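# Slide three sleeves onto separate pins, band down

## Task

Three sleeves will show up. Fit each one over a different pin with its coloured band at the bottom, press it down until it sits on the table, and release it. A sleeve must not come down on a pin's rim, and a sleeve perched only on a pin's tip must not be released; if either happens, lift it away from the pins and try again, since one that drops from such a spot can spoil the job. The robot must not still be holding a sleeve aloft at the finish, and the arm and hand should end up in free air, touching nothing, once everything has settled. Nothing may be put or knocked off the table.

## Robot and tools

ROBOT. One arm with six revolute joints and a two-finger gripper. A wrist camera rides on the hand. Two fixed head cameras, cam_head_left and cam_head_right, look down at the table. All three images are 504x504 pixels.

FRAME. The scene frame has its origin on the table top straight under the arm's base. +z is up, +x points forward, and +y is to the left when facing along +x. The base may be slightly tilted against the table. The reported hand position is in metres and can be a little wrong, more so at long reach. The gripper's fingers point along its own +x and close along its own y. end_effector_position is the spot between the finger pads, about 3 to 4 cm behind the fingertips.

TOOL execute_actions. Argument "actions" is a list holding at most one item, plus an optional boolean "pictures".
- Empty list: no command; returns the state and camera pictures.
- Motion: {"rows": [[...], ...], "steps": n}. n is 7 to 15 control steps of 1/30 s each (15 if omitted). Each row is one step; if there are fewer rows than steps, the last row repeats. One call controls this single arm.
- Wait: {"steps": n} with n up to 300, no rows; it returns after n steps have passed since the previous result.
Pictures come back only for the empty list or when "pictures": true.

ROW LAYOUT. Exactly 7 numbers: six absolute joint target angles in radians, in order waist, shoulder, elbow, wrist pitch, wrist yaw, wrist roll, then the gripper opening. These are targets to go to, not offsets. Stated ranges: waist -3.054 to 3.054, shoulder 0.000 to 3.142, elbow 0.000 to 2.356, wrist pitch -1.571 to 1.571, wrist yaw -1.571 to 1.571, wrist roll -3.142 to 3.142. A target more than 0.010 rad beyond a range end, and further out than the joint's last reading, gets the whole call refused (nothing is sent). True ends may differ by 0.010 rad; a target beyond the true end is clipped and the result may print "joint sent to its limit" (possibly about an earlier action). The opening is a number in [-1, 1]: +1 fully open, empty fingers touch near -0.80, values below that change nothing. Closing fully takes at least about 0.5 s.

MOTION LIMITS. Each step, each joint's target is held within a fixed distance of its measured angle: 0.211 rad for waist, shoulder and elbow, 0.213 for wrist pitch, 0.267 for wrist yaw, 0.228 for wrist roll. If the targets would place the gripper over 70 mm from where it is, all are pulled back proportionally. So large moves take several calls. Friction can leave a joint short of its target, and tiny changes may not move it at all; read Joint positions after every move.

TIMING. The result of an action is reported 7 steps before it ends; those remaining steps run while the next reply is written, and the next action starts after. While thinking or waiting, the arm keeps heading to the last row sent, until it has nearly stopped moving or a step is HELD. Fingers still in motion keep going.

RESULT LINES. The state line gives end_effector_position (m), end_effector_quat_wxyz, and linear/angular velocities in the scene frame. Joint positions and Joint velocities list the six joints (rad, rad/s) then the finger-pad gap (m, 0.088 when fully open). grip_measured is the measured opening on the command scale; to keep hold of an object, command an opening well below it (further below squeezes harder; about 34 N per pad max; a fast close may press harder and even spring open). Readings can be off by about 1 mm. "joint command not followed" means the clearance check changed or blocked targets (mount blocks and posts count as part of the arm). HELD marks steps where your row was partly or fully not sent. Joint torques are whole drive outputs with offsets and noise, not contact loads. MOTOR HOT appears from 50 °C; at 95 °C an OVER-TEMPERATURE FAULT stops the arm, and if it does not cool within 30 to 60 s the arm and gripper lose power and go limp. Holding loads heats motors.

FAULTS. If contact torque reaches a joint's load limit (N m: waist 17.8, shoulder 22, elbow 22, wrist pitch 5.8, wrist yaw 5.78, wrist roll 5.42; held weight counts), the arm halts for 10 s and the rest of the call is dropped. Avoid pressing hard into pins or table.

OTHER TOOLS. zoom_image: {"camera": one of cam_head_left, cam_head_right, cam_wrist, "region": [x0, y0, x1, y1]} in pixels from the top-left, up to 504x504; gives a sharper crop of that camera's latest image. show_instructions: no arguments; shows the reference pages. finished_scene: {"scene": n} ends the current scene (number from the task) irreversibly and reports success.

CAMERA CALIBRATION. Each camera has pinhole+radial intrinsics K and distortion D and a 4x4 T_world_to_cam in metres. cam_head_left sits near [-0.202, -0.221, 0.823], cam_head_right near [-0.042, -0.471, 0.831]; the wrist camera's pose follows from joint readings. Actual values may differ by a few degrees and millimetres.

AVOID. Dropping or slamming sleeves, hard pushes, knocking anything off the table, releasing a sleeve on a pin tip or rim, ending with a sleeve still held up, and leaving the arm in contact with anything at the end. Loose objects may occasionally be nudged by an outside push.

Each tool is called after "Emit:" as name([rows], argument=value, ...), one row to a line, values as JSON.

Reference images:

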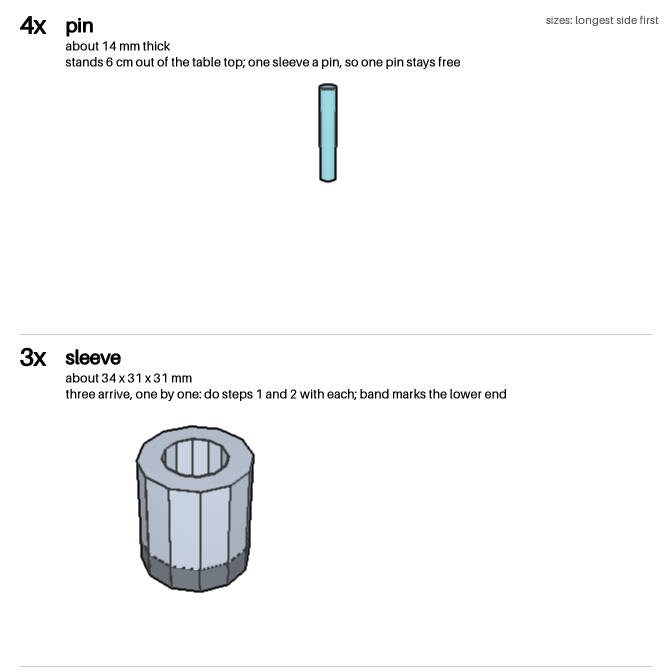

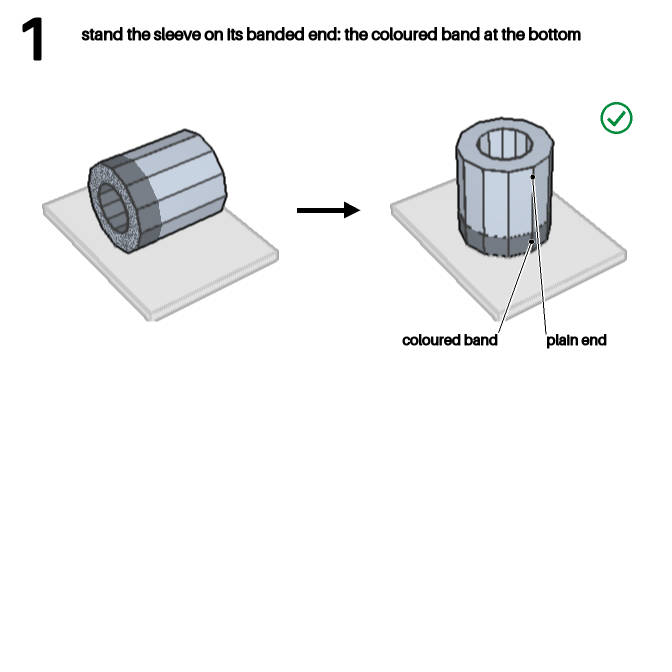

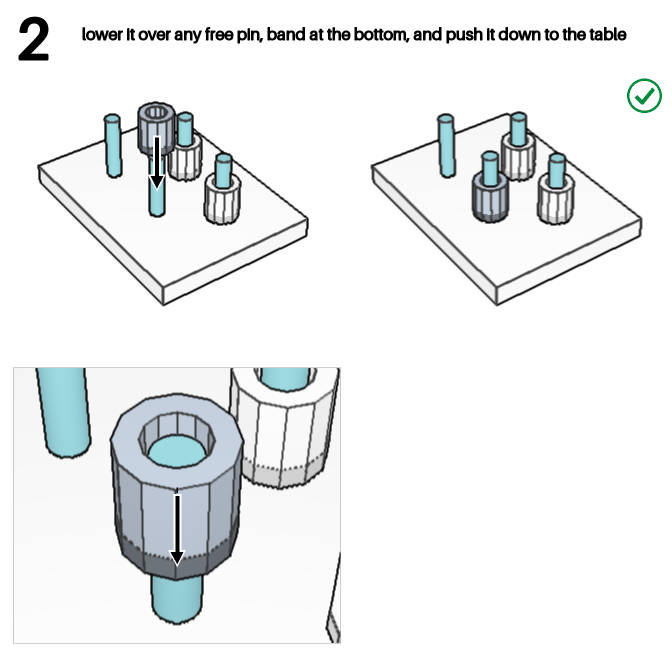

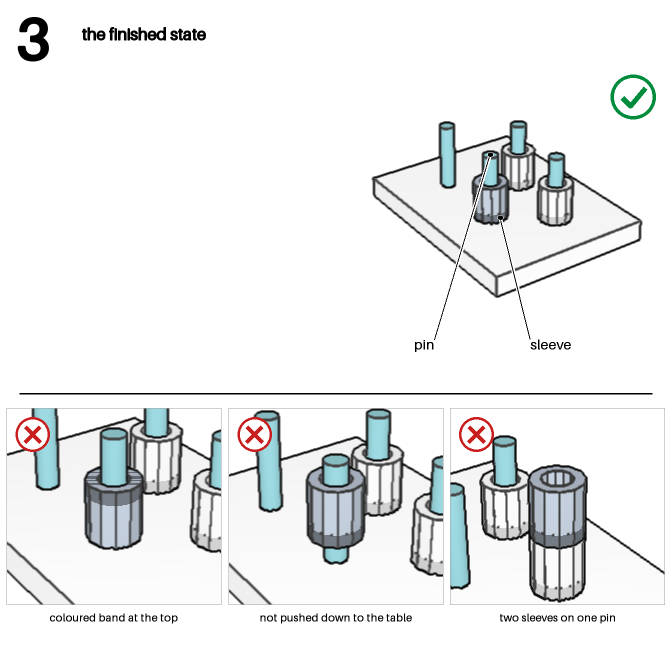

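## Session

Emit:
execute_actions(actions=[])

Scene clock: 0.00 s of 4600.00 s.
end_effector_position=(+0.0432, -0.4881, +0.2042) grip_measured=+0.844 end_effector_quat_wxyz=(+0.597, -0.108, +0.674, -0.422) end_effector_velocity=(-0.001, +0.002, -0.004) end_effector_angular_velocity=(+0.016, +0.019, +0.004)
Joint positions: [-1.189  0.841  1.298 -0.517  0.788 -1.091  0.08 ]
Joint velocities: [-0.002  0.002 -0.007 -0.007  0.007 -0.007 -0.   ]
Joint torques (N m, as the arm reports them, + toward a larger angle): no reading
Heat: hottest wrist pitch 24 °C (+0.0 °C/min).

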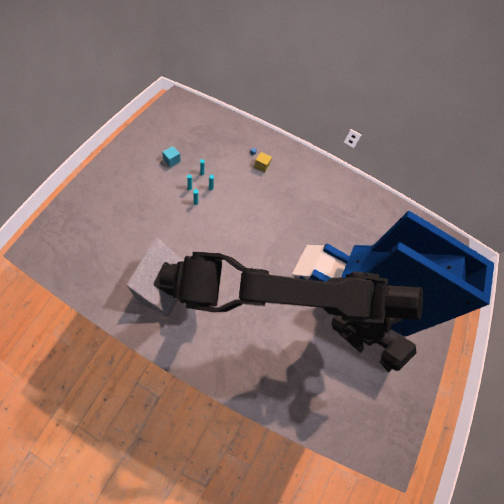

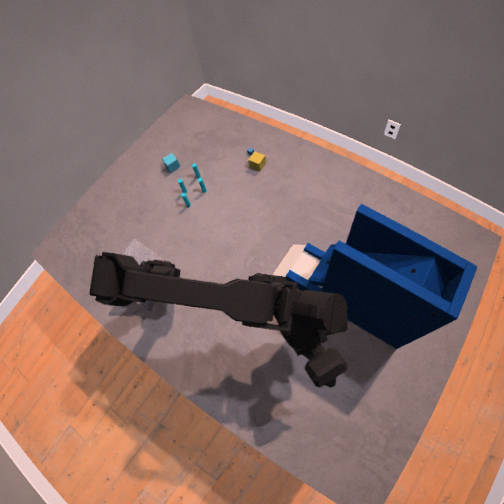

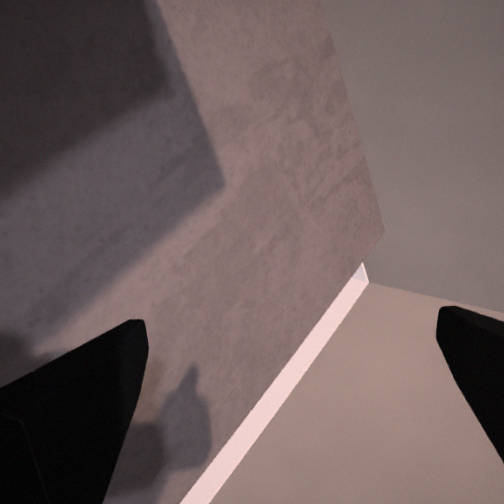

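Emit:
zoom_image(camera="cam_head_left", region=[140, 130, 380, 310])

Emit:
zoom_image(camera="cam_head_right", region=[140, 130, 380, 310])

Region (140, 130, 380, 310) of cam_head_left's 504x504 image, scaled by 2.100, with more detail than that image has; it fills the top 378 rows of this view, and the rest is white.

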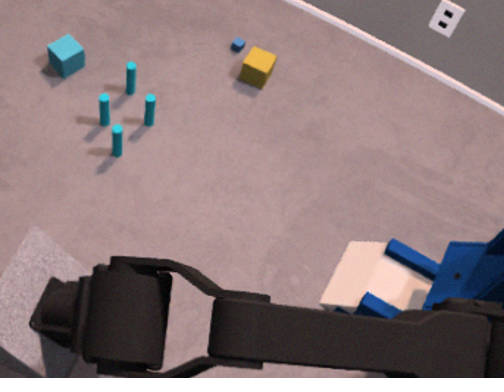

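Region (140, 130, 380, 310) of cam_head_right's 504x504 image, scaled by 2.100, with more detail than that image has; it fills the top 378 rows of this view, and the rest is white.

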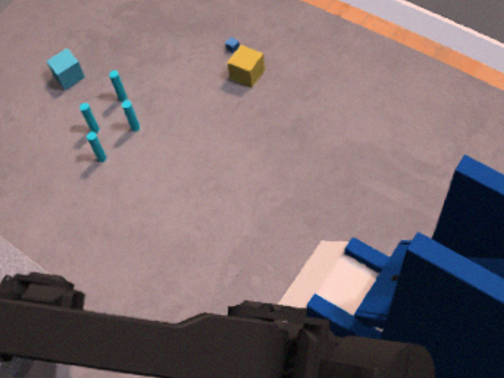

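Emit:
zoom_image(camera="cam_head_left", region=[170, 150, 230, 210])

Emit:
zoom_image(camera="cam_head_right", region=[165, 155, 225, 215])

Region (170, 150, 230, 210) of cam_head_left's 504x504 image, scaled by 8.400, with more detail than that image has.

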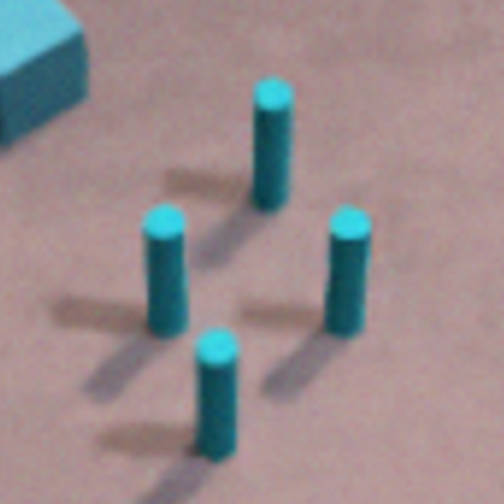

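Region (165, 155, 225, 215) of cam_head_right's 504x504 image, scaled by 8.400, with more detail than that image has.

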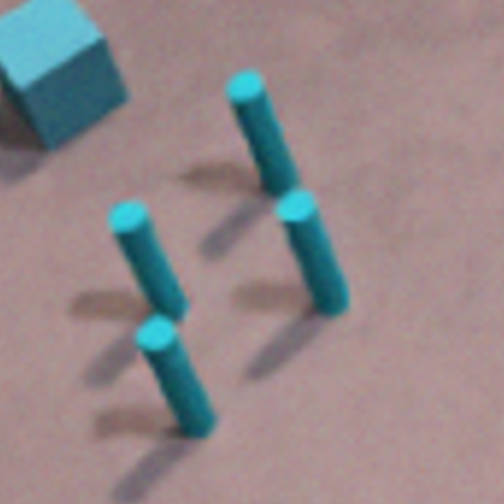

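Emit:
execute_actions(actions=[])

Scene clock: 5.70 s of 4600.00 s.
end_effector_position=(+0.0432, -0.4881, +0.2043) grip_measured=+0.844 end_effector_quat_wxyz=(+0.597, -0.108, +0.674, -0.422) end_effector_velocity=(-0.000, -0.000, +0.002) end_effector_angular_velocity=(-0.012, -0.013, -0.006)
Joint positions: [-1.189  0.84   1.298 -0.517  0.788 -1.091  0.08 ]
Joint velocities: [-0.002 -0.007 -0.002  0.007 -0.007  0.007 -0.   ]
Joint torques (N m, as the arm reports them, + toward a larger angle): [ 0.22 -5.92  5.09  1.36  0.15  0.01]
Heat: hottest shoulder 25 °C (+10.5 °C/min).
Kept back: nothing.
Steps of this call (steps 1 to 171: nothing new was sent). Readings (joint positions):
1: [-1.189 0.841 1.298 -0.517 0.788 -1.091]
2: [-1.189 0.841 1.298 -0.517 0.788 -1.091]
4: [-1.189 0.841 1.298 -0.517 0.788 -1.091]
8: [-1.189 0.841 1.298 -0.517 0.788 -1.091]
171: the state above
camera_calibration (this result's frames):
cam_wrist: T_world_to_cam=[[-0.383812, -0.592104, 0.708591, -0.403784], [-0.751279, 0.646403, 0.133205, 0.353491], [-0.536906, -0.481224, -0.692933, 0.00140686], [0, 0, 0, 1]] pos_world=[0.111349, -0.466903, 0.240006]

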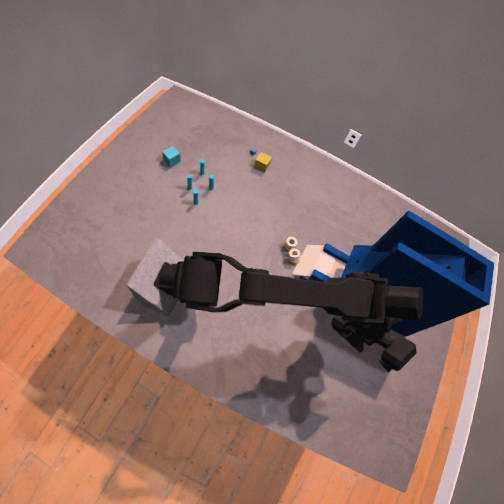

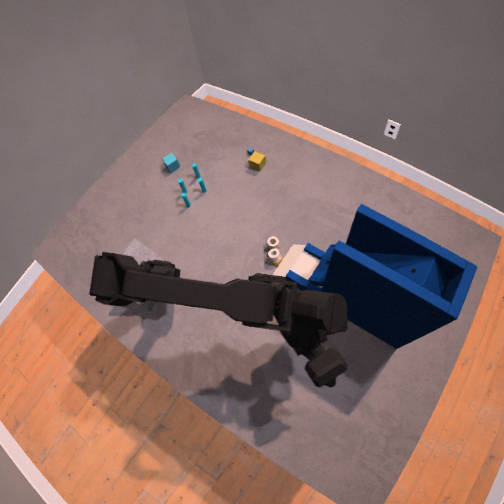

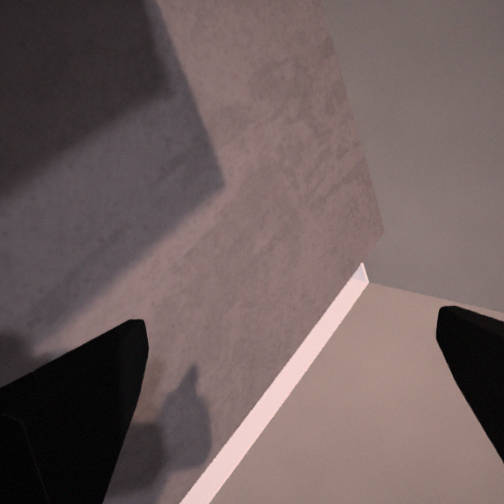

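Two have arrived, standing. Wait for the third.

Emit:
execute_actions([
  {"steps": 120},
], pictures=true)

Emit:
zoom_image(camera="cam_head_left", region=[260, 215, 340, 295])

Emit:
zoom_image(camera="cam_head_right", region=[240, 215, 320, 295])

Scene clock: 9.70 s of 4600.00 s.
end_effector_position=(+0.0432, -0.4881, +0.2043) grip_measured=+0.844 end_effector_quat_wxyz=(+0.597, -0.108, +0.674, -0.422) end_effector_velocity=(-0.003, +0.003, -0.000) end_effector_angular_velocity=(+0.020, +0.028, +0.015)
Joint positions: [-1.189  0.84   1.298 -0.517  0.788 -1.091  0.08 ]
Joint velocities: [-0.002 -0.002  0.002 -0.022  0.007 -0.022 -0.   ]
Joint torques (N m, as the arm reports them, + toward a larger angle): [ 0.21 -5.9   5.09  1.36  0.16  0.01]
Heat: hottest shoulder 25 °C (+6.2 °C/min).
Kept back: nothing.
Steps of this call (steps 1 to 120: nothing new was sent). Readings (joint positions):
1: [-1.189 0.840 1.298 -0.517 0.788 -1.091]
2: [-1.189 0.840 1.298 -0.517 0.788 -1.091]
4: [-1.189 0.840 1.298 -0.517 0.788 -1.091]
8: [-1.189 0.840 1.298 -0.517 0.788 -1.091]
120: the state above
camera_calibration (this result's frames):
cam_wrist: T_world_to_cam=[[-0.383812, -0.592104, 0.708591, -0.403784], [-0.751279, 0.646403, 0.133205, 0.353491], [-0.536906, -0.481224, -0.692933, 0.00140686], [0, 0, 0, 1]] pos_world=[0.111349, -0.466903, 0.240006]

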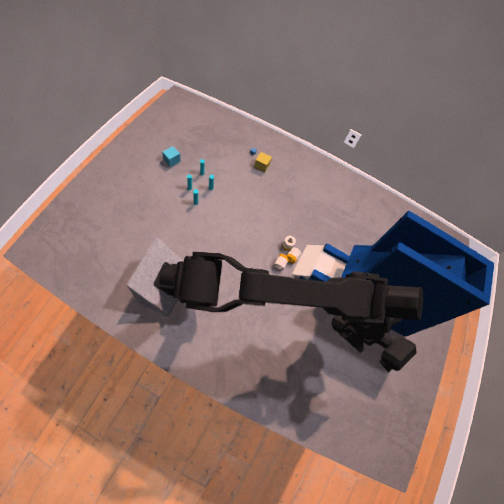

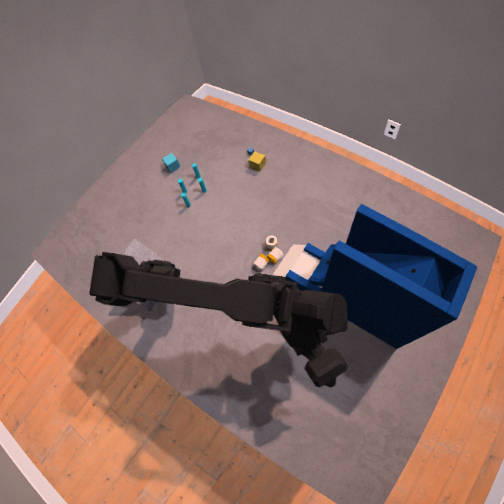

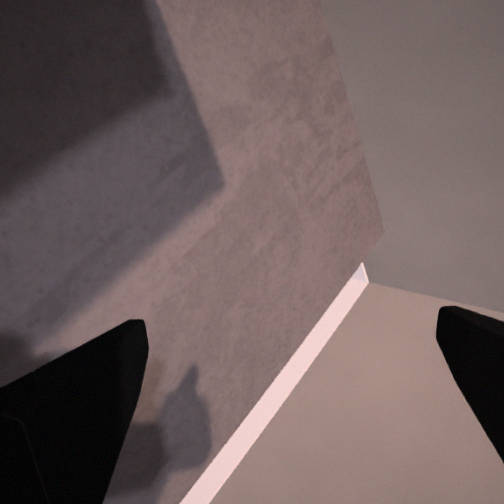

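Region (260, 215, 340, 295) of cam_head_left's 504x504 image, scaled by 6.300, with more detail than that image has.

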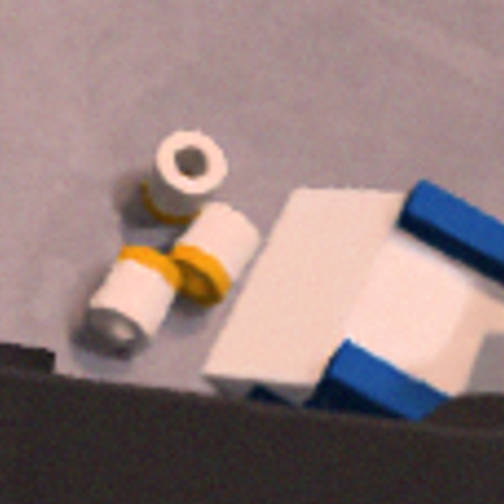

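Region (240, 215, 320, 295) of cam_head_right's 504x504 image, scaled by 6.300, with more detail than that image has.

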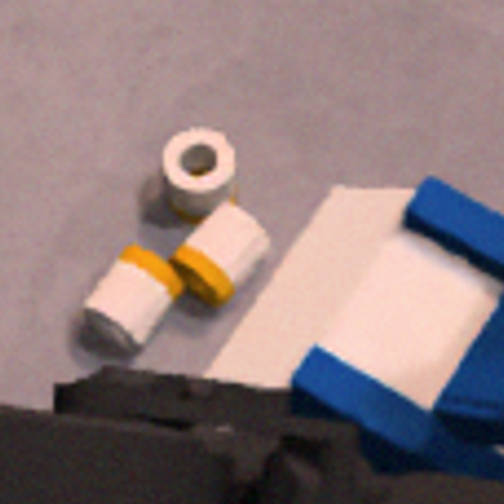

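Emit:
execute_actions([
  {"rows": [[-1.18,0.84,1.294,-0.53,0.79,-1.10,1],[-1.16,0.84,1.285,-0.55,0.79,-1.11,1],[-1.135,0.84,1.274,-0.58,0.79,-1.13,1],[-1.11,0.84,1.262,-0.61,0.79,-1.15,1],[-1.08,0.84,1.25,-0.64,0.79,-1.17,1],[-1.05,0.84,1.237,-0.675,0.79,-1.19,1],[-1.02,0.84,1.224,-0.71,0.79,-1.215,1],[-0.99,0.84,1.21,-0.74,0.79,-1.24,1],[-0.96,0.84,1.197,-0.775,0.79,-1.26,1],[-0.93,0.84,1.184,-0.81,0.79,-1.28,1],[-0.90,0.84,1.17,-0.84,0.79,-1.305,1],[-0.87,0.84,1.157,-0.875,0.79,-1.33,1],[-0.84,0.84,1.144,-0.91,0.79,-1.35,1],[-0.81,0.84,1.13,-0.94,0.79,-1.37,1],[-0.78,0.84,1.117,-0.975,0.79,-1.39,1]]},
])

Emit:
execute_actions([
  {"rows": [[-0.75,0.84,1.104,-1.01,0.79,-1.41,1],[-0.72,0.84,1.09,-1.04,0.79,-1.435,1],[-0.69,0.84,1.077,-1.075,0.79,-1.46,1],[-0.66,0.84,1.064,-1.11,0.79,-1.48,1],[-0.63,0.84,1.05,-1.14,0.79,-1.50,1],[-0.60,0.84,1.037,-1.175,0.79,-1.52,1],[-0.57,0.84,1.024,-1.21,0.79,-1.545,1],[-0.54,0.84,1.01,-1.24,0.79,-1.57,1],[-0.51,0.84,1.0,-1.275,0.79,-1.59,1],[-0.48,0.85,0.99,-1.31,0.79,-1.61,1],[-0.455,0.86,0.99,-1.34,0.79,-1.63,1],[-0.43,0.875,0.99,-1.365,0.79,-1.65,1],[-0.41,0.89,1.0,-1.38,0.79,-1.66,1],[-0.39,0.91,1.01,-1.39,0.79,-1.67,1],[-0.375,0.935,1.025,-1.39,0.79,-1.67,1]]},
])

Emit:
execute_actions([
  {"rows": [[-0.365,0.965,1.047,-1.39,0.8,-1.673,1],[-0.355,1.0,1.072,-1.39,0.8,-1.673,1],[-0.342,1.035,1.098,-1.39,0.8,-1.673,1],[-0.33,1.07,1.124,-1.39,0.8,-1.673,1],[-0.318,1.105,1.15,-1.39,0.8,-1.673,1],[-0.307,1.14,1.175,-1.39,0.8,-1.673,1],[-0.295,1.175,1.2,-1.39,0.8,-1.673,1],[-0.283,1.21,1.226,-1.39,0.8,-1.673,1],[-0.272,1.245,1.252,-1.39,0.8,-1.673,1],[-0.26,1.28,1.278,-1.39,0.8,-1.673,1],[-0.248,1.315,1.303,-1.39,0.8,-1.673,1],[-0.237,1.35,1.329,-1.39,0.8,-1.673,1],[-0.227,1.38,1.35,-1.39,0.8,-1.673,1],[-0.218,1.405,1.37,-1.39,0.8,-1.673,1],[-0.213,1.425,1.383,-1.39,0.8,-1.673,1]]},
])

Emit:
execute_actions([
  {"steps": 20},
], pictures=true)

Scene clock: 14.97 s of 4600.00 s.
end_effector_position=(+0.0665, -0.4628, +0.1826) grip_measured=+0.986 end_effector_quat_wxyz=(+0.627, -0.133, +0.701, -0.311) end_effector_velocity=(+0.168, +0.226, -0.188) end_effector_angular_velocity=(+1.150, +0.324, +1.475)
Joint positions: [-1.083  0.84   1.269 -0.639  0.79  -1.169  0.087]
Joint velocities: [ 0.769 -0.002 -0.364 -0.872 -0.007 -0.579  0.008]
Joint torques (N m, as the arm reports them, + toward a larger angle): [ 0.68 -5.45  3.07  0.98  0.16 -0.12]
Heat: hottest shoulder 26 °C (+8.0 °C/min).
Steps of this call (steps 1 to 150: nothing new was sent; steps 151 to 158: the first 8 steps of this action). Readings (joint positions):
151: [-1.189 0.840 1.298 -0.517 0.788 -1.091]
152: [-1.186 0.840 1.298 -0.520 0.789 -1.092]
154: [-1.166 0.840 1.298 -0.545 0.790 -1.108]
158: the state above

Scene clock: 15.47 s of 4600.00 s.
end_effector_position=(+0.1221, -0.3208, +0.1212) grip_measured=+1.000 end_effector_quat_wxyz=(+0.638, -0.308, +0.681, +0.186) end_effector_velocity=(+0.021, +0.289, -0.052) end_effector_angular_velocity=(+0.737, +0.349, +2.131)
Joint positions: [-0.65   0.84   1.069 -1.119  0.79  -1.485  0.088]
Joint velocities: [ 0.891 -0.002 -0.403 -0.989 -0.007 -0.681  0.   ]
Joint torques (N m, as the arm reports them, + toward a larger angle): [ 1.17 -2.93  2.26  0.53  0.01 -0.14]
Heat: hottest shoulder 26 °C (+7.8 °C/min).
Steps of this call (steps 1 to 7: the last 7 steps of your previous action; steps 8 to 15: the first 8 steps of this action). Readings (joint positions):
8: [-0.858 0.840 1.164 -0.888 0.790 -1.333]
9: [-0.829 0.840 1.150 -0.921 0.790 -1.354]
11: [-0.769 0.840 1.123 -0.987 0.790 -1.398]
15: the state above

Scene clock: 15.97 s of 4600.00 s.
end_effector_position=(+0.1717, -0.2634, +0.1223) grip_measured=+1.000 end_effector_quat_wxyz=(+0.532, -0.458, +0.548, +0.455) end_effector_velocity=(+0.239, -0.004, +0.036) end_effector_angular_velocity=(+0.083, -0.040, +0.539)
Joint positions: [-0.332  1.082  1.137 -1.38   0.797 -1.663  0.088]
Joint velocities: [ 0.383  0.965  0.706 -0.081  0.007 -0.037  0.   ]
Joint torques (N m, as the arm reports them, + toward a larger angle): [ 2.2  -1.1   3.61  0.32  0.03 -0.13]
Heat: hottest shoulder 26 °C (+7.5 °C/min).
Steps of this call (steps 1 to 7: the last 7 steps of your previous action; steps 8 to 15: the first 8 steps of this action). Readings (joint positions):
8: [-0.436 0.886 1.018 -1.340 0.790 -1.632]
9: [-0.418 0.907 1.024 -1.354 0.791 -1.641]
11: [-0.387 0.959 1.050 -1.368 0.793 -1.653]
15: the state above

Scene clock: 16.63 s of 4600.00 s.
end_effector_position=(+0.2575, -0.2513, +0.1299) grip_measured=+1.000 end_effector_quat_wxyz=(+0.504, -0.498, +0.501, +0.497) end_effector_velocity=(+0.005, +0.005, -0.003) end_effector_angular_velocity=(+0.009, +0.016, +0.043)
Joint positions: [-0.215  1.41   1.374 -1.387  0.798 -1.669  0.088]
Joint velocities: [ 0.002  0.032  0.012 -0.007 -0.007 -0.022  0.   ]
Joint torques (N m, as the arm reports them, + toward a larger angle): [ 4.53 -2.14  3.4   0.25 -0.03 -0.17]
Heat: hottest shoulder 26 °C (+7.2 °C/min).
Kept back: nothing.
Steps of this call (steps 1 to 7: the last 7 steps of your previous action; steps 8 to 20: the robot went on to your last target). Readings (joint positions):
1: [-0.320 1.115 1.161 -1.382 0.797 -1.665]
2: [-0.307 1.148 1.185 -1.383 0.798 -1.666]
4: [-0.282 1.216 1.234 -1.385 0.798 -1.667]
8: [-0.239 1.339 1.322 -1.386 0.798 -1.669]
20: the state above
camera_calibration (this result's frames):
cam_wrist: T_world_to_cam=[[0.998723, -0.0452075, 0.0225639, -0.257969], [-0.0500158, -0.947869, 0.314711, -0.233441], [0.00716035, -0.315437, -0.948919, 0.113685], [0, 0, 0, 1]] pos_world=[0.24515, -0.197074, 0.187165]

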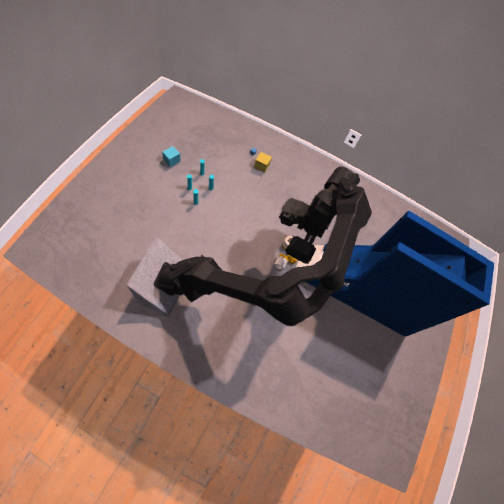

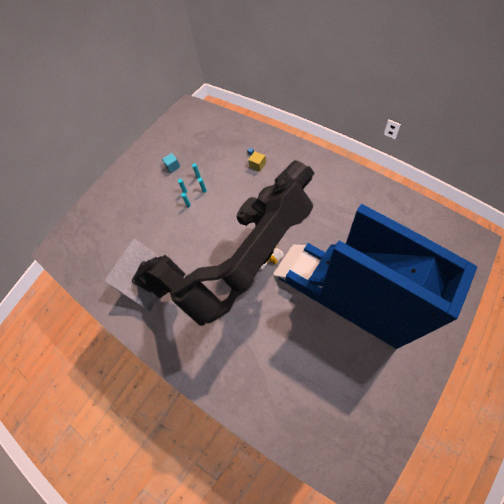

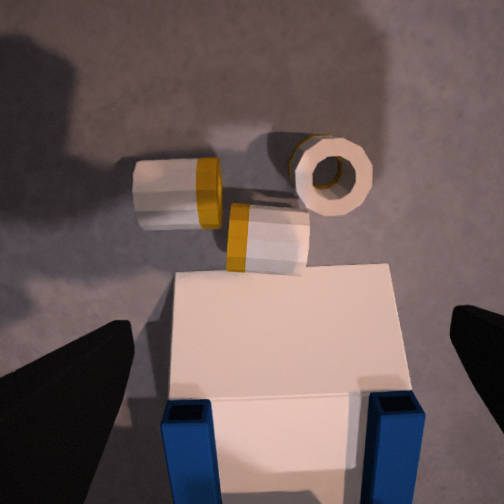

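Emit:
zoom_image(camera="cam_wrist", region=[120, 110, 400, 290])

Region (120, 110, 400, 290) of cam_wrist's 504x504 image, scaled by 1.800, with more detail than that image has; it fills the top 324 rows of this view, and the rest is white.

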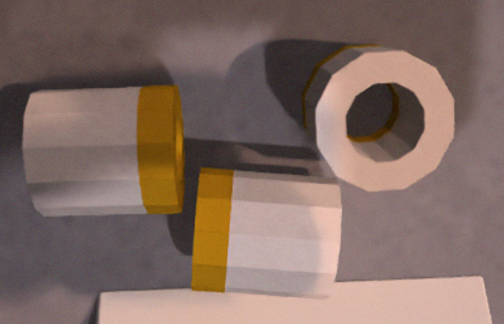

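Emit:
execute_actions([
  {"rows": [[-0.214,1.428,1.377,-1.38,0.8,-1.655,0.9],[-0.215,1.433,1.367,-1.363,0.8,-1.625,0.8],[-0.217,1.438,1.356,-1.345,0.8,-1.59,0.7],[-0.219,1.444,1.344,-1.325,0.8,-1.555,0.6],[-0.221,1.45,1.332,-1.305,0.8,-1.52,0.5],[-0.223,1.456,1.32,-1.285,0.8,-1.485,0.4],[-0.225,1.462,1.308,-1.265,0.798,-1.45,0.35],[-0.227,1.468,1.296,-1.245,0.798,-1.415,0.35],[-0.229,1.474,1.284,-1.225,0.798,-1.38,0.35],[-0.231,1.48,1.272,-1.205,0.797,-1.345,0.35],[-0.233,1.485,1.262,-1.19,0.796,-1.315,0.35],[-0.235,1.49,1.254,-1.177,0.796,-1.29,0.35],[-0.237,1.495,1.248,-1.165,0.796,-1.27,0.35]]},
])

Emit:
execute_actions([
  {"steps": 25},
], pictures=true)

Scene clock: 19.77 s of 4600.00 s.
end_effector_position=(+0.2696, -0.2435, +0.1208) grip_measured=+0.551 end_effector_quat_wxyz=(+0.547, -0.460, +0.536, +0.449) end_effector_velocity=(+0.055, +0.079, -0.094) end_effector_angular_velocity=(+0.023, +0.008, -0.956)
Joint positions: [-0.215  1.433  1.345 -1.308  0.799 -1.525  0.066]
Joint velocities: [-0.037  0.173 -0.325  0.52  -0.007  0.916 -0.08 ]
Joint torques (N m, as the arm reports them, + toward a larger angle): [ 3.9  -2.1   1.43  0.66 -0.1   0.15]
Heat: hottest shoulder 26 °C (+6.1 °C/min).
Steps of this call (steps 1 to 15: the robot went on to your last target; steps 16 to 86: nothing new was sent; steps 87 to 94: the first 8 steps of this action). Readings (joint positions):
87: [-0.214 1.414 1.376 -1.387 0.798 -1.669]
88: [-0.214 1.414 1.376 -1.387 0.798 -1.664]
90: [-0.214 1.417 1.374 -1.368 0.798 -1.631]
94: the state above

Scene clock: 20.60 s of 4600.00 s.
end_effector_position=(+0.2819, -0.2230, +0.0939) grip_measured=+0.350 end_effector_quat_wxyz=(+0.601, -0.383, +0.593, +0.375) end_effector_velocity=(-0.002, -0.000, +0.000) end_effector_angular_velocity=(-0.007, +0.004, +0.014)
Joint positions: [-0.231  1.482  1.259 -1.168  0.798 -1.274  0.056]
Joint velocities: [ 0.002 -0.002 -0.002 -0.007  0.007 -0.007 -0.   ]
Joint torques (N m, as the arm reports them, + toward a larger angle): [ 4.22 -2.52  1.47  0.6  -0.18  0.13]
Heat: hottest shoulder 26 °C (+5.8 °C/min).
Kept back: nothing.
Steps of this call (steps 1 to 7: the last 7 steps of your previous action; steps 8 to 25: the robot went on to your last target). Readings (joint positions):
1: [-0.217 1.439 1.334 -1.290 0.799 -1.494]
2: [-0.219 1.446 1.323 -1.272 0.799 -1.462]
4: [-0.222 1.459 1.301 -1.238 0.799 -1.401]
8: [-0.228 1.479 1.271 -1.193 0.798 -1.318]
25: the state above
camera_calibration (this result's frames):
cam_wrist: T_world_to_cam=[[0.888857, -0.456993, 0.0330109, -0.342099], [-0.443556, -0.840183, 0.31201, -0.0588889], [-0.114851, -0.291975, -0.949505, 0.12789], [0, 0, 0, 1]] pos_world=[0.292645, -0.168474, 0.151099]

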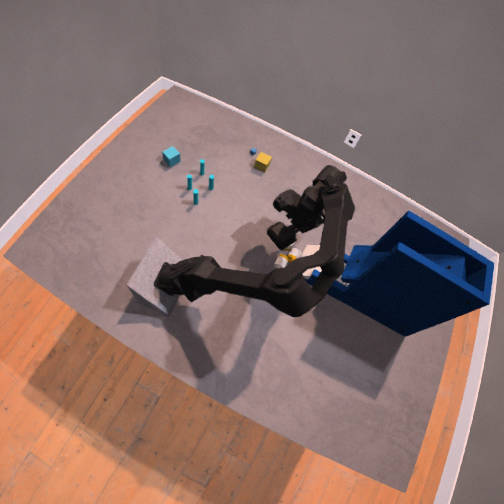

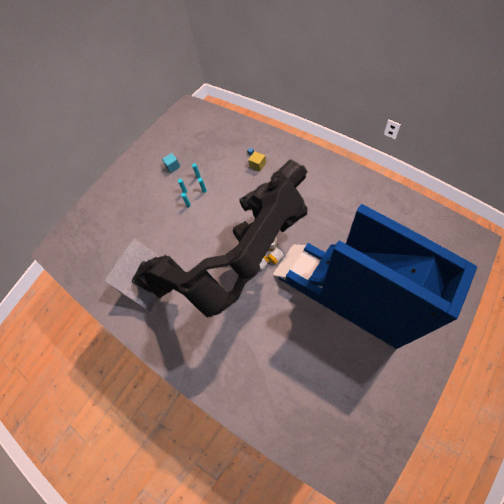

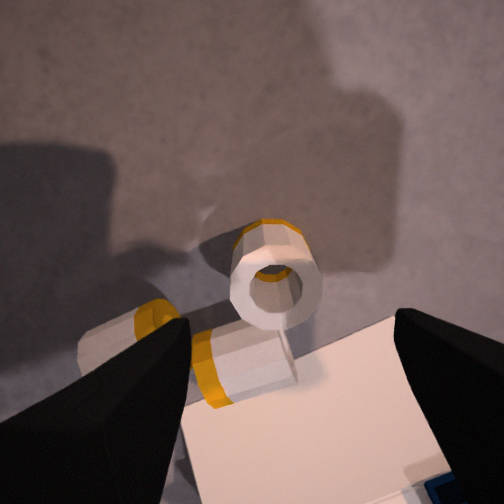

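Emit:
execute_actions([
  {"rows": [[-0.241,1.497,1.243,-1.157,0.795,-1.275,0.35],[-0.248,1.499,1.234,-1.143,0.794,-1.285,0.35],[-0.257,1.501,1.224,-1.125,0.792,-1.297,0.35],[-0.266,1.502,1.214,-1.107,0.79,-1.309,0.35],[-0.275,1.503,1.204,-1.089,0.788,-1.321,0.35],[-0.284,1.504,1.194,-1.071,0.786,-1.333,0.35],[-0.293,1.504,1.184,-1.053,0.784,-1.345,0.35],[-0.302,1.505,1.174,-1.035,0.782,-1.357,0.35],[-0.311,1.505,1.165,-1.017,0.78,-1.369,0.35],[-0.32,1.506,1.155,-0.999,0.778,-1.381,0.35],[-0.329,1.506,1.146,-0.981,0.776,-1.393,0.35],[-0.338,1.507,1.137,-0.963,0.774,-1.405,0.35],[-0.346,1.507,1.128,-0.947,0.772,-1.416,0.35],[-0.352,1.508,1.122,-0.935,0.77,-1.425,0.35],[-0.357,1.508,1.117,-0.925,0.769,-1.431,0.35]]},
])

Emit:
execute_actions([
  {"steps": 25},
], pictures=true)

Scene clock: 22.17 s of 4600.00 s.
end_effector_position=(+0.2823, -0.2209, +0.0785) grip_measured=+0.350 end_effector_quat_wxyz=(+0.599, -0.381, +0.595, +0.377) end_effector_velocity=(-0.010, +0.016, -0.101) end_effector_angular_velocity=(+0.032, +0.083, +0.067)
Joint positions: [-0.267  1.488  1.216 -1.092  0.79  -1.317  0.056]
Joint velocities: [-0.242  0.042 -0.276  0.432 -0.066 -0.315  0.   ]
Joint torques (N m, as the arm reports them, + toward a larger angle): [ 4.27 -2.48  1.63  0.56 -0.2  -0.1 ]
Heat: hottest shoulder 26 °C (+5.4 °C/min).
Steps of this call (steps 1 to 15: the robot went on to your last target; steps 16 to 39: nothing new was sent; steps 40 to 47: the first 8 steps of this action). Readings (joint positions):
40: [-0.231 1.482 1.258 -1.167 0.798 -1.273]
41: [-0.232 1.482 1.256 -1.162 0.798 -1.273]
43: [-0.239 1.483 1.247 -1.145 0.796 -1.281]
47: the state above

Scene clock: 23.00 s of 4600.00 s.
end_effector_position=(+0.2801, -0.2198, +0.0461) grip_measured=+0.350 end_effector_quat_wxyz=(+0.596, -0.380, +0.597, +0.381) end_effector_velocity=(-0.003, +0.003, -0.002) end_effector_angular_velocity=(+0.023, +0.007, -0.004)
Joint positions: [-0.351  1.496  1.127 -0.928  0.772 -1.427  0.056]
Joint velocities: [-0.007 -0.002 -0.007 -0.007 -0.022  0.007 -0.   ]
Joint torques (N m, as the arm reports them, + toward a larger angle): [ 4.11 -3.06  1.52  0.62 -0.21 -0.09]
Heat: hottest shoulder 26 °C (+5.2 °C/min).
Kept back: nothing.
Steps of this call (steps 1 to 7: the last 7 steps of your previous action; steps 8 to 25: the robot went on to your last target). Readings (joint positions):
1: [-0.276 1.490 1.207 -1.077 0.788 -1.328]
2: [-0.284 1.491 1.198 -1.060 0.787 -1.338]
4: [-0.301 1.492 1.179 -1.027 0.783 -1.361]
8: [-0.333 1.494 1.147 -0.967 0.776 -1.401]
25: the state above
camera_calibration (this result's frames):
cam_wrist: T_world_to_cam=[[0.891308, -0.453059, 0.0175503, -0.336628], [-0.434758, -0.843037, 0.316659, -0.0453185], [-0.12867, -0.289871, -0.948377, 0.0875897], [0, 0, 0, 1]] pos_world=[0.291607, -0.165328, 0.103326]

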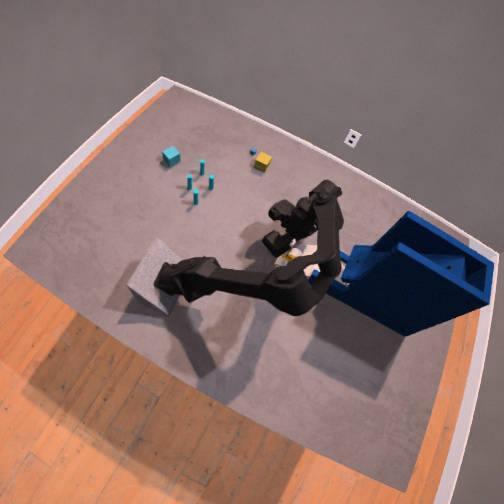

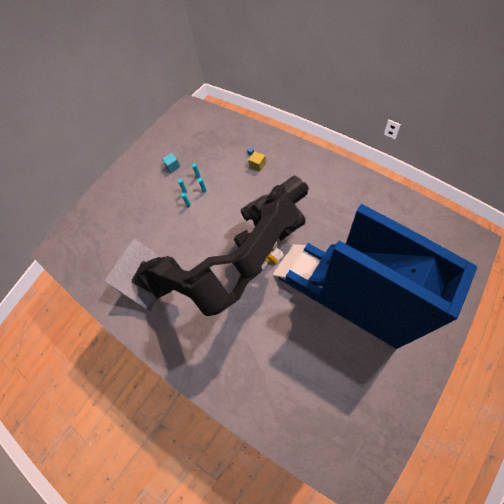

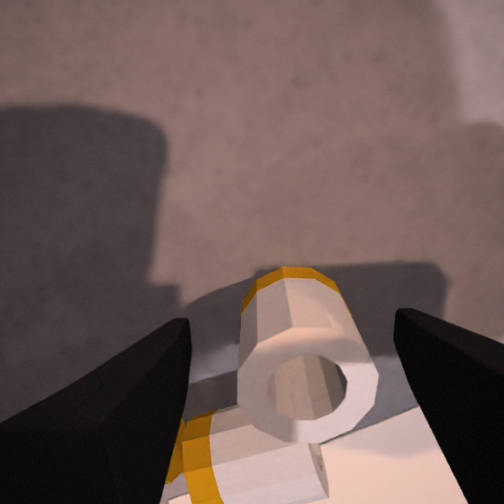

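Emit:
execute_actions([
  {"rows": [[-0.357,1.508,1.117,-0.925,0.769,-1.431,0.28],[-0.357,1.508,1.117,-0.925,0.769,-1.431,0.2],[-0.357,1.508,1.117,-0.925,0.769,-1.431,0.12],[-0.357,1.508,1.117,-0.925,0.769,-1.431,0.05],[-0.357,1.508,1.117,-0.925,0.769,-1.431,-0.02],[-0.357,1.508,1.117,-0.925,0.769,-1.431,-0.08],[-0.357,1.508,1.117,-0.925,0.769,-1.431,-0.13],[-0.357,1.508,1.117,-0.925,0.769,-1.431,-0.17],[-0.357,1.508,1.117,-0.925,0.769,-1.431,-0.2],[-0.357,1.508,1.117,-0.925,0.769,-1.431,-0.23],[-0.357,1.508,1.117,-0.925,0.769,-1.431,-0.26],[-0.357,1.508,1.117,-0.925,0.769,-1.431,-0.29],[-0.357,1.508,1.117,-0.925,0.769,-1.431,-0.32],[-0.357,1.508,1.117,-0.925,0.769,-1.431,-0.35]]},
])

Emit:
execute_actions([
  {"steps": 15},
], pictures=true)

Scene clock: 24.00 s of 4600.00 s.
end_effector_position=(+0.2802, -0.2198, +0.0460) grip_measured=+0.014 end_effector_quat_wxyz=(+0.596, -0.380, +0.597, +0.380) end_effector_velocity=(-0.002, +0.001, -0.000) end_effector_angular_velocity=(+0.008, +0.005, +0.011)
Joint positions: [-0.351  1.496  1.127 -0.927  0.771 -1.428  0.04 ]
Joint velocities: [-0.002 -0.002 -0.002 -0.007 -0.007 -0.007 -0.073]
Joint torques (N m, as the arm reports them, + toward a larger angle): [ 4.23 -3.11  1.44  0.58 -0.21 -0.16]
Heat: hottest shoulder 26 °C (+5.0 °C/min).
Steps of this call (steps 1 to 15: the robot went on to your last target; steps 16 to 22: nothing new was sent; steps 23 to 30: the first 8 steps of this action). Readings (joint positions):
23: [-0.351 1.496 1.127 -0.928 0.771 -1.428]
24: [-0.351 1.496 1.127 -0.927 0.771 -1.428]
26: [-0.351 1.496 1.127 -0.927 0.771 -1.428]
30: the state above

Scene clock: 24.50 s of 4600.00 s.
end_effector_position=(+0.2803, -0.2198, +0.0460) grip_measured=-0.180 end_effector_quat_wxyz=(+0.596, -0.380, +0.596, +0.380) end_effector_velocity=(-0.001, -0.003, -0.001) end_effector_angular_velocity=(-0.009, +0.002, -0.003)
Joint positions: [-0.351  1.496  1.127 -0.927  0.771 -1.428  0.03 ]
Joint velocities: [-0.007 -0.002 -0.002  0.007  0.007 -0.007 -0.   ]
Joint torques (N m, as the arm reports them, + toward a larger angle): [ 4.24 -3.11  1.46  0.56 -0.19 -0.16]
Heat: hottest shoulder 26 °C (+4.9 °C/min).
Kept back: nothing.
Steps of this call (steps 1 to 7: the last 7 steps of your previous action; steps 8 to 15: the robot went on to your last target). Readings (joint positions):
1: [-0.351 1.496 1.127 -0.927 0.771 -1.428]
2: [-0.351 1.496 1.127 -0.927 0.771 -1.428]
4: [-0.351 1.496 1.127 -0.927 0.771 -1.428]
8: [-0.351 1.496 1.127 -0.927 0.771 -1.428]
15: the state above
The arm was judged still, so your last target was given up. Only a new action makes it travel on or press farther. Fingers that are still opening or closing keep moving.
camera_calibration (this result's frames):
cam_wrist: T_world_to_cam=[[0.890986, -0.453674, 0.017989, -0.336848], [-0.435563, -0.842889, 0.315947, -0.0449528], [-0.128174, -0.28934, -0.948606, 0.0875247], [0, 0, 0, 1]] pos_world=[0.291765, -0.165385, 0.103289]

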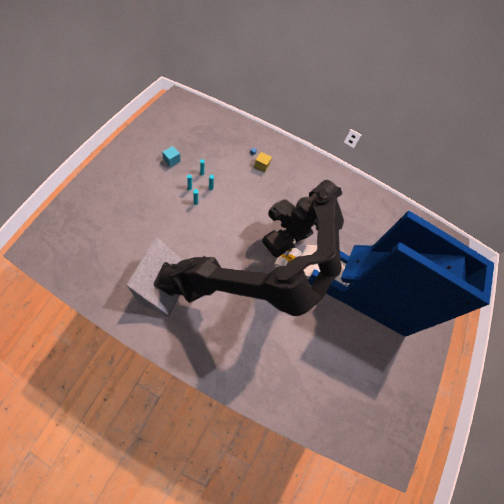

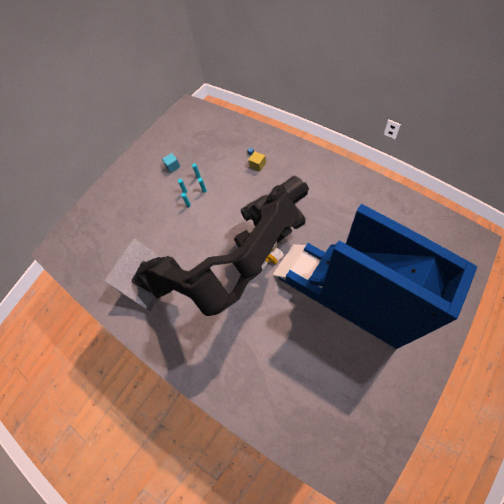

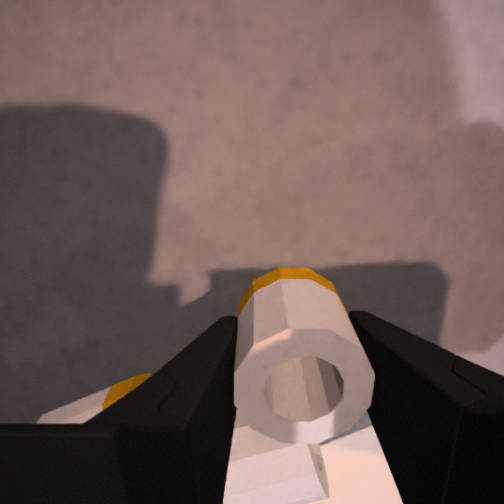

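Emit:
execute_actions([
  {"rows": [[-0.35,1.506,1.13,-0.933,0.771,-1.425,-0.35],[-0.343,1.504,1.142,-0.945,0.772,-1.417,-0.35],[-0.334,1.502,1.153,-0.962,0.774,-1.405,-0.35],[-0.324,1.5,1.164,-0.982,0.776,-1.392,-0.35],[-0.314,1.498,1.175,-1.002,0.778,-1.379,-0.35],[-0.304,1.496,1.186,-1.022,0.78,-1.366,-0.35],[-0.294,1.495,1.197,-1.042,0.782,-1.353,-0.35],[-0.284,1.494,1.208,-1.062,0.785,-1.34,-0.35],[-0.274,1.494,1.219,-1.082,0.787,-1.327,-0.35],[-0.264,1.494,1.23,-1.102,0.789,-1.314,-0.35],[-0.252,1.497,1.24,-1.122,0.79,-1.3,-0.35],[-0.238,1.503,1.25,-1.14,0.79,-1.286,-0.35],[-0.222,1.513,1.26,-1.156,0.79,-1.272,-0.35],[-0.204,1.527,1.268,-1.17,0.788,-1.258,-0.35],[-0.184,1.545,1.275,-1.18,0.786,-1.243,-0.35]]},
])

Emit:
execute_actions([
  {"rows": [[-0.161,1.568,1.281,-1.185,0.782,-1.226,-0.35],[-0.138,1.592,1.288,-1.19,0.778,-1.209,-0.35],[-0.115,1.616,1.294,-1.195,0.774,-1.192,-0.35],[-0.091,1.64,1.301,-1.2,0.77,-1.175,-0.35],[-0.067,1.664,1.307,-1.206,0.766,-1.158,-0.35],[-0.043,1.688,1.314,-1.211,0.762,-1.141,-0.35],[-0.019,1.712,1.32,-1.216,0.758,-1.124,-0.35],[0.005,1.736,1.327,-1.222,0.754,-1.107,-0.35],[0.029,1.76,1.333,-1.227,0.75,-1.09,-0.35],[0.053,1.784,1.34,-1.232,0.746,-1.073,-0.35],[0.077,1.808,1.346,-1.238,0.742,-1.056,-0.35],[0.101,1.832,1.353,-1.243,0.738,-1.039,-0.35],[0.125,1.856,1.36,-1.249,0.734,-1.022,-0.35],[0.149,1.88,1.367,-1.254,0.73,-1.005,-0.35],[0.173,1.904,1.374,-1.26,0.726,-0.988,-0.35]]},
])

Emit:
execute_actions([
  {"rows": [[0.197,1.928,1.381,-1.265,0.722,-0.97,-0.35],[0.221,1.952,1.388,-1.271,0.718,-0.952,-0.35],[0.245,1.976,1.395,-1.276,0.714,-0.934,-0.35],[0.269,2.0,1.402,-1.282,0.71,-0.916,-0.35],[0.293,2.024,1.409,-1.287,0.706,-0.898,-0.35],[0.317,2.048,1.416,-1.293,0.702,-0.88,-0.35],[0.34,2.072,1.423,-1.298,0.698,-0.863,-0.35],[0.362,2.095,1.429,-1.303,0.694,-0.847,-0.35],[0.382,2.116,1.435,-1.308,0.69,-0.832,-0.35],[0.4,2.135,1.44,-1.312,0.686,-0.818,-0.35],[0.415,2.151,1.444,-1.316,0.683,-0.807,-0.35],[0.427,2.164,1.448,-1.319,0.68,-0.798,-0.35],[0.436,2.174,1.45,-1.321,0.678,-0.791,-0.35],[0.442,2.181,1.452,-1.322,0.677,-0.786,-0.35],[0.445,2.185,1.452,-1.323,0.677,-0.784,-0.35]]},
])

Emit:
execute_actions([
  {"steps": 25},
], pictures=true)

Scene clock: 26.73 s of 4600.00 s.
end_effector_position=(+0.2810, -0.2190, +0.0585) grip_measured=-0.181 end_effector_quat_wxyz=(+0.595, -0.379, +0.596, +0.383) end_effector_velocity=(+0.022, -0.003, +0.105) end_effector_angular_velocity=(-0.001, -0.062, +0.016)
Joint positions: [-0.318  1.496  1.164 -1.     0.776 -1.382  0.03 ]
Joint velocities: [ 0.276 -0.002  0.31  -0.491  0.051  0.3   -0.   ]
Joint torques (N m, as the arm reports them, + toward a larger angle): [ 4.98 -4.15  3.43  0.25 -0.01  0.07]
Heat: hottest shoulder 26 °C (+4.5 °C/min).
Steps of this call (steps 1 to 59: nothing new was sent; steps 60 to 67: the first 8 steps of this action). Readings (joint positions):
60: [-0.352 1.496 1.127 -0.927 0.771 -1.428]
61: [-0.351 1.496 1.127 -0.927 0.771 -1.428]
63: [-0.347 1.496 1.132 -0.943 0.771 -1.420]
67: the state above

Scene clock: 27.23 s of 4600.00 s.
end_effector_position=(+0.3113, -0.1637, +0.1007) grip_measured=-0.181 end_effector_quat_wxyz=(+0.589, -0.402, +0.562, +0.419) end_effector_velocity=(+0.090, +0.283, +0.041) end_effector_angular_velocity=(+0.132, +0.052, +0.560)
Joint positions: [-0.08   1.642  1.297 -1.195  0.769 -1.17   0.03 ]
Joint velocities: [ 0.696  0.725  0.173 -0.212 -0.125  0.476  0.   ]
Joint torques (N m, as the arm reports them, + toward a larger angle): [ 5.71 -2.46  3.56  0.32 -0.26  0.09]
Heat: hottest shoulder 26 °C (+4.4 °C/min).
Steps of this call (steps 1 to 7: the last 7 steps of your previous action; steps 8 to 15: the first 8 steps of this action). Readings (joint positions):
8: [-0.226 1.507 1.246 -1.137 0.786 -1.281]
9: [-0.209 1.517 1.256 -1.148 0.786 -1.266]
11: [-0.169 1.551 1.272 -1.166 0.785 -1.235]
15: the state above

Scene clock: 27.73 s of 4600.00 s.
end_effector_position=(+0.3282, -0.0182, +0.1313) grip_measured=-0.182 end_effector_quat_wxyz=(+0.537, -0.464, +0.512, +0.485) end_effector_velocity=(-0.040, +0.291, +0.059) end_effector_angular_velocity=(-0.118, -0.009, +0.448)
Joint positions: [ 0.277  1.997  1.398 -1.28   0.711 -0.912  0.03 ]
Joint velocities: [ 0.711  0.706  0.198 -0.168 -0.125  0.505 -0.   ]
Joint torques (N m, as the arm reports them, + toward a larger angle): [ 6.82 -2.8   3.94  0.32 -0.2   0.05]
Heat: hottest shoulder 26 °C (+4.3 °C/min).
Steps of this call (steps 1 to 7: the last 7 steps of your previous action; steps 8 to 15: the first 8 steps of this action). Readings (joint positions):
8: [0.110 1.830 1.350 -1.242 0.739 -1.035]
9: [0.134 1.854 1.357 -1.247 0.735 -1.018]
11: [0.181 1.901 1.371 -1.259 0.727 -0.982]
15: the state above

Scene clock: 28.57 s of 4600.00 s.
end_effector_position=(+0.3102, +0.0498, +0.1418) grip_measured=-0.182 end_effector_quat_wxyz=(+0.501, -0.501, +0.498, +0.500) end_effector_velocity=(-0.003, +0.000, -0.001) end_effector_angular_velocity=(+0.011, +0.021, +0.010)
Joint positions: [ 0.444  2.171  1.444 -1.32   0.679 -0.788  0.03 ]
Joint velocities: [-0.002 -0.002 -0.002 -0.007 -0.022 -0.007 -0.   ]
Joint torques (N m, as the arm reports them, + toward a larger angle): [ 6.8  -3.25  4.15  0.33 -0.19  0.14]
Heat: hottest shoulder 26 °C (+4.2 °C/min).
Kept back: nothing.
Steps of this call (steps 1 to 7: the last 7 steps of your previous action; steps 8 to 25: the robot went on to your last target). Readings (joint positions):
1: [0.300 2.021 1.405 -1.285 0.707 -0.895]
2: [0.323 2.043 1.411 -1.290 0.703 -0.879]
4: [0.365 2.085 1.422 -1.299 0.695 -0.850]
8: [0.422 2.144 1.434 -1.312 0.683 -0.811]
25: the state above
camera_calibration (this result's frames):
cam_wrist: T_world_to_cam=[[0.999164, -0.0341502, 0.0224903, -0.297987], [-0.0394856, -0.948729, 0.313616, 0.0478237], [0.0106271, -0.314242, -0.949283, 0.218515], [0, 0, 0, 1]] pos_world=[0.297304, 0.103862, 0.199136]

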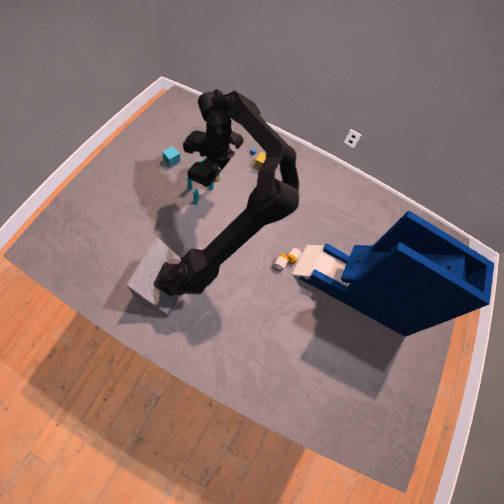

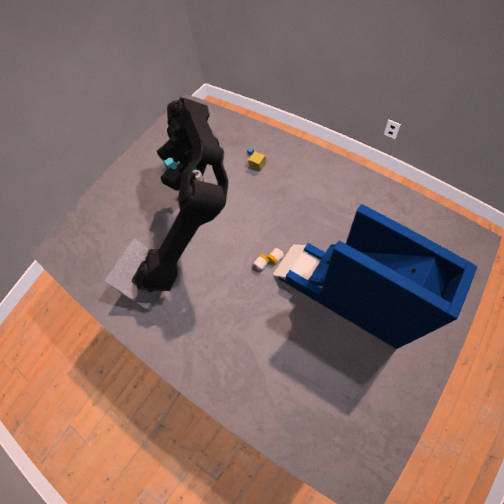

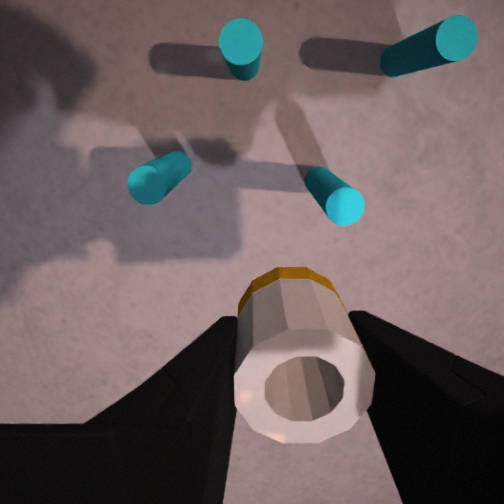

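Emit:
zoom_image(camera="cam_wrist", region=[110, 0, 390, 240])

Emit:
zoom_image(camera="cam_wrist", region=[200, 250, 410, 460])

Region (110, 0, 390, 240) of cam_wrist's 504x504 image, scaled by 1.800, with more detail than that image has; it fills the top 432 rows of this view, and the rest is white.

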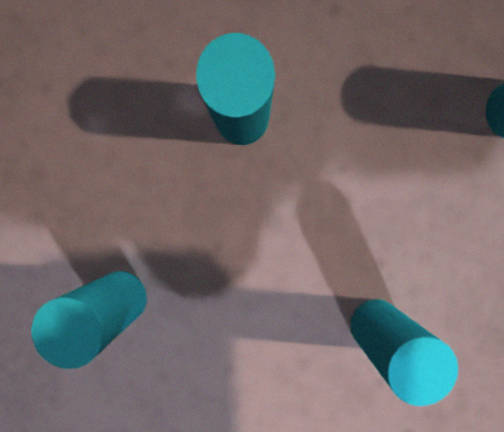

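Region (200, 250, 410, 460) of cam_wrist's 504x504 image, scaled by 2.400, with more detail than that image has.

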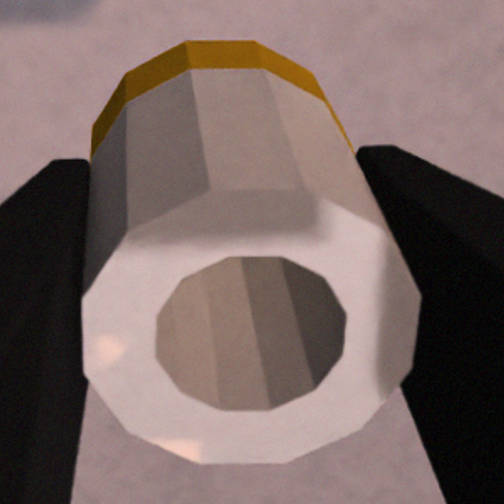

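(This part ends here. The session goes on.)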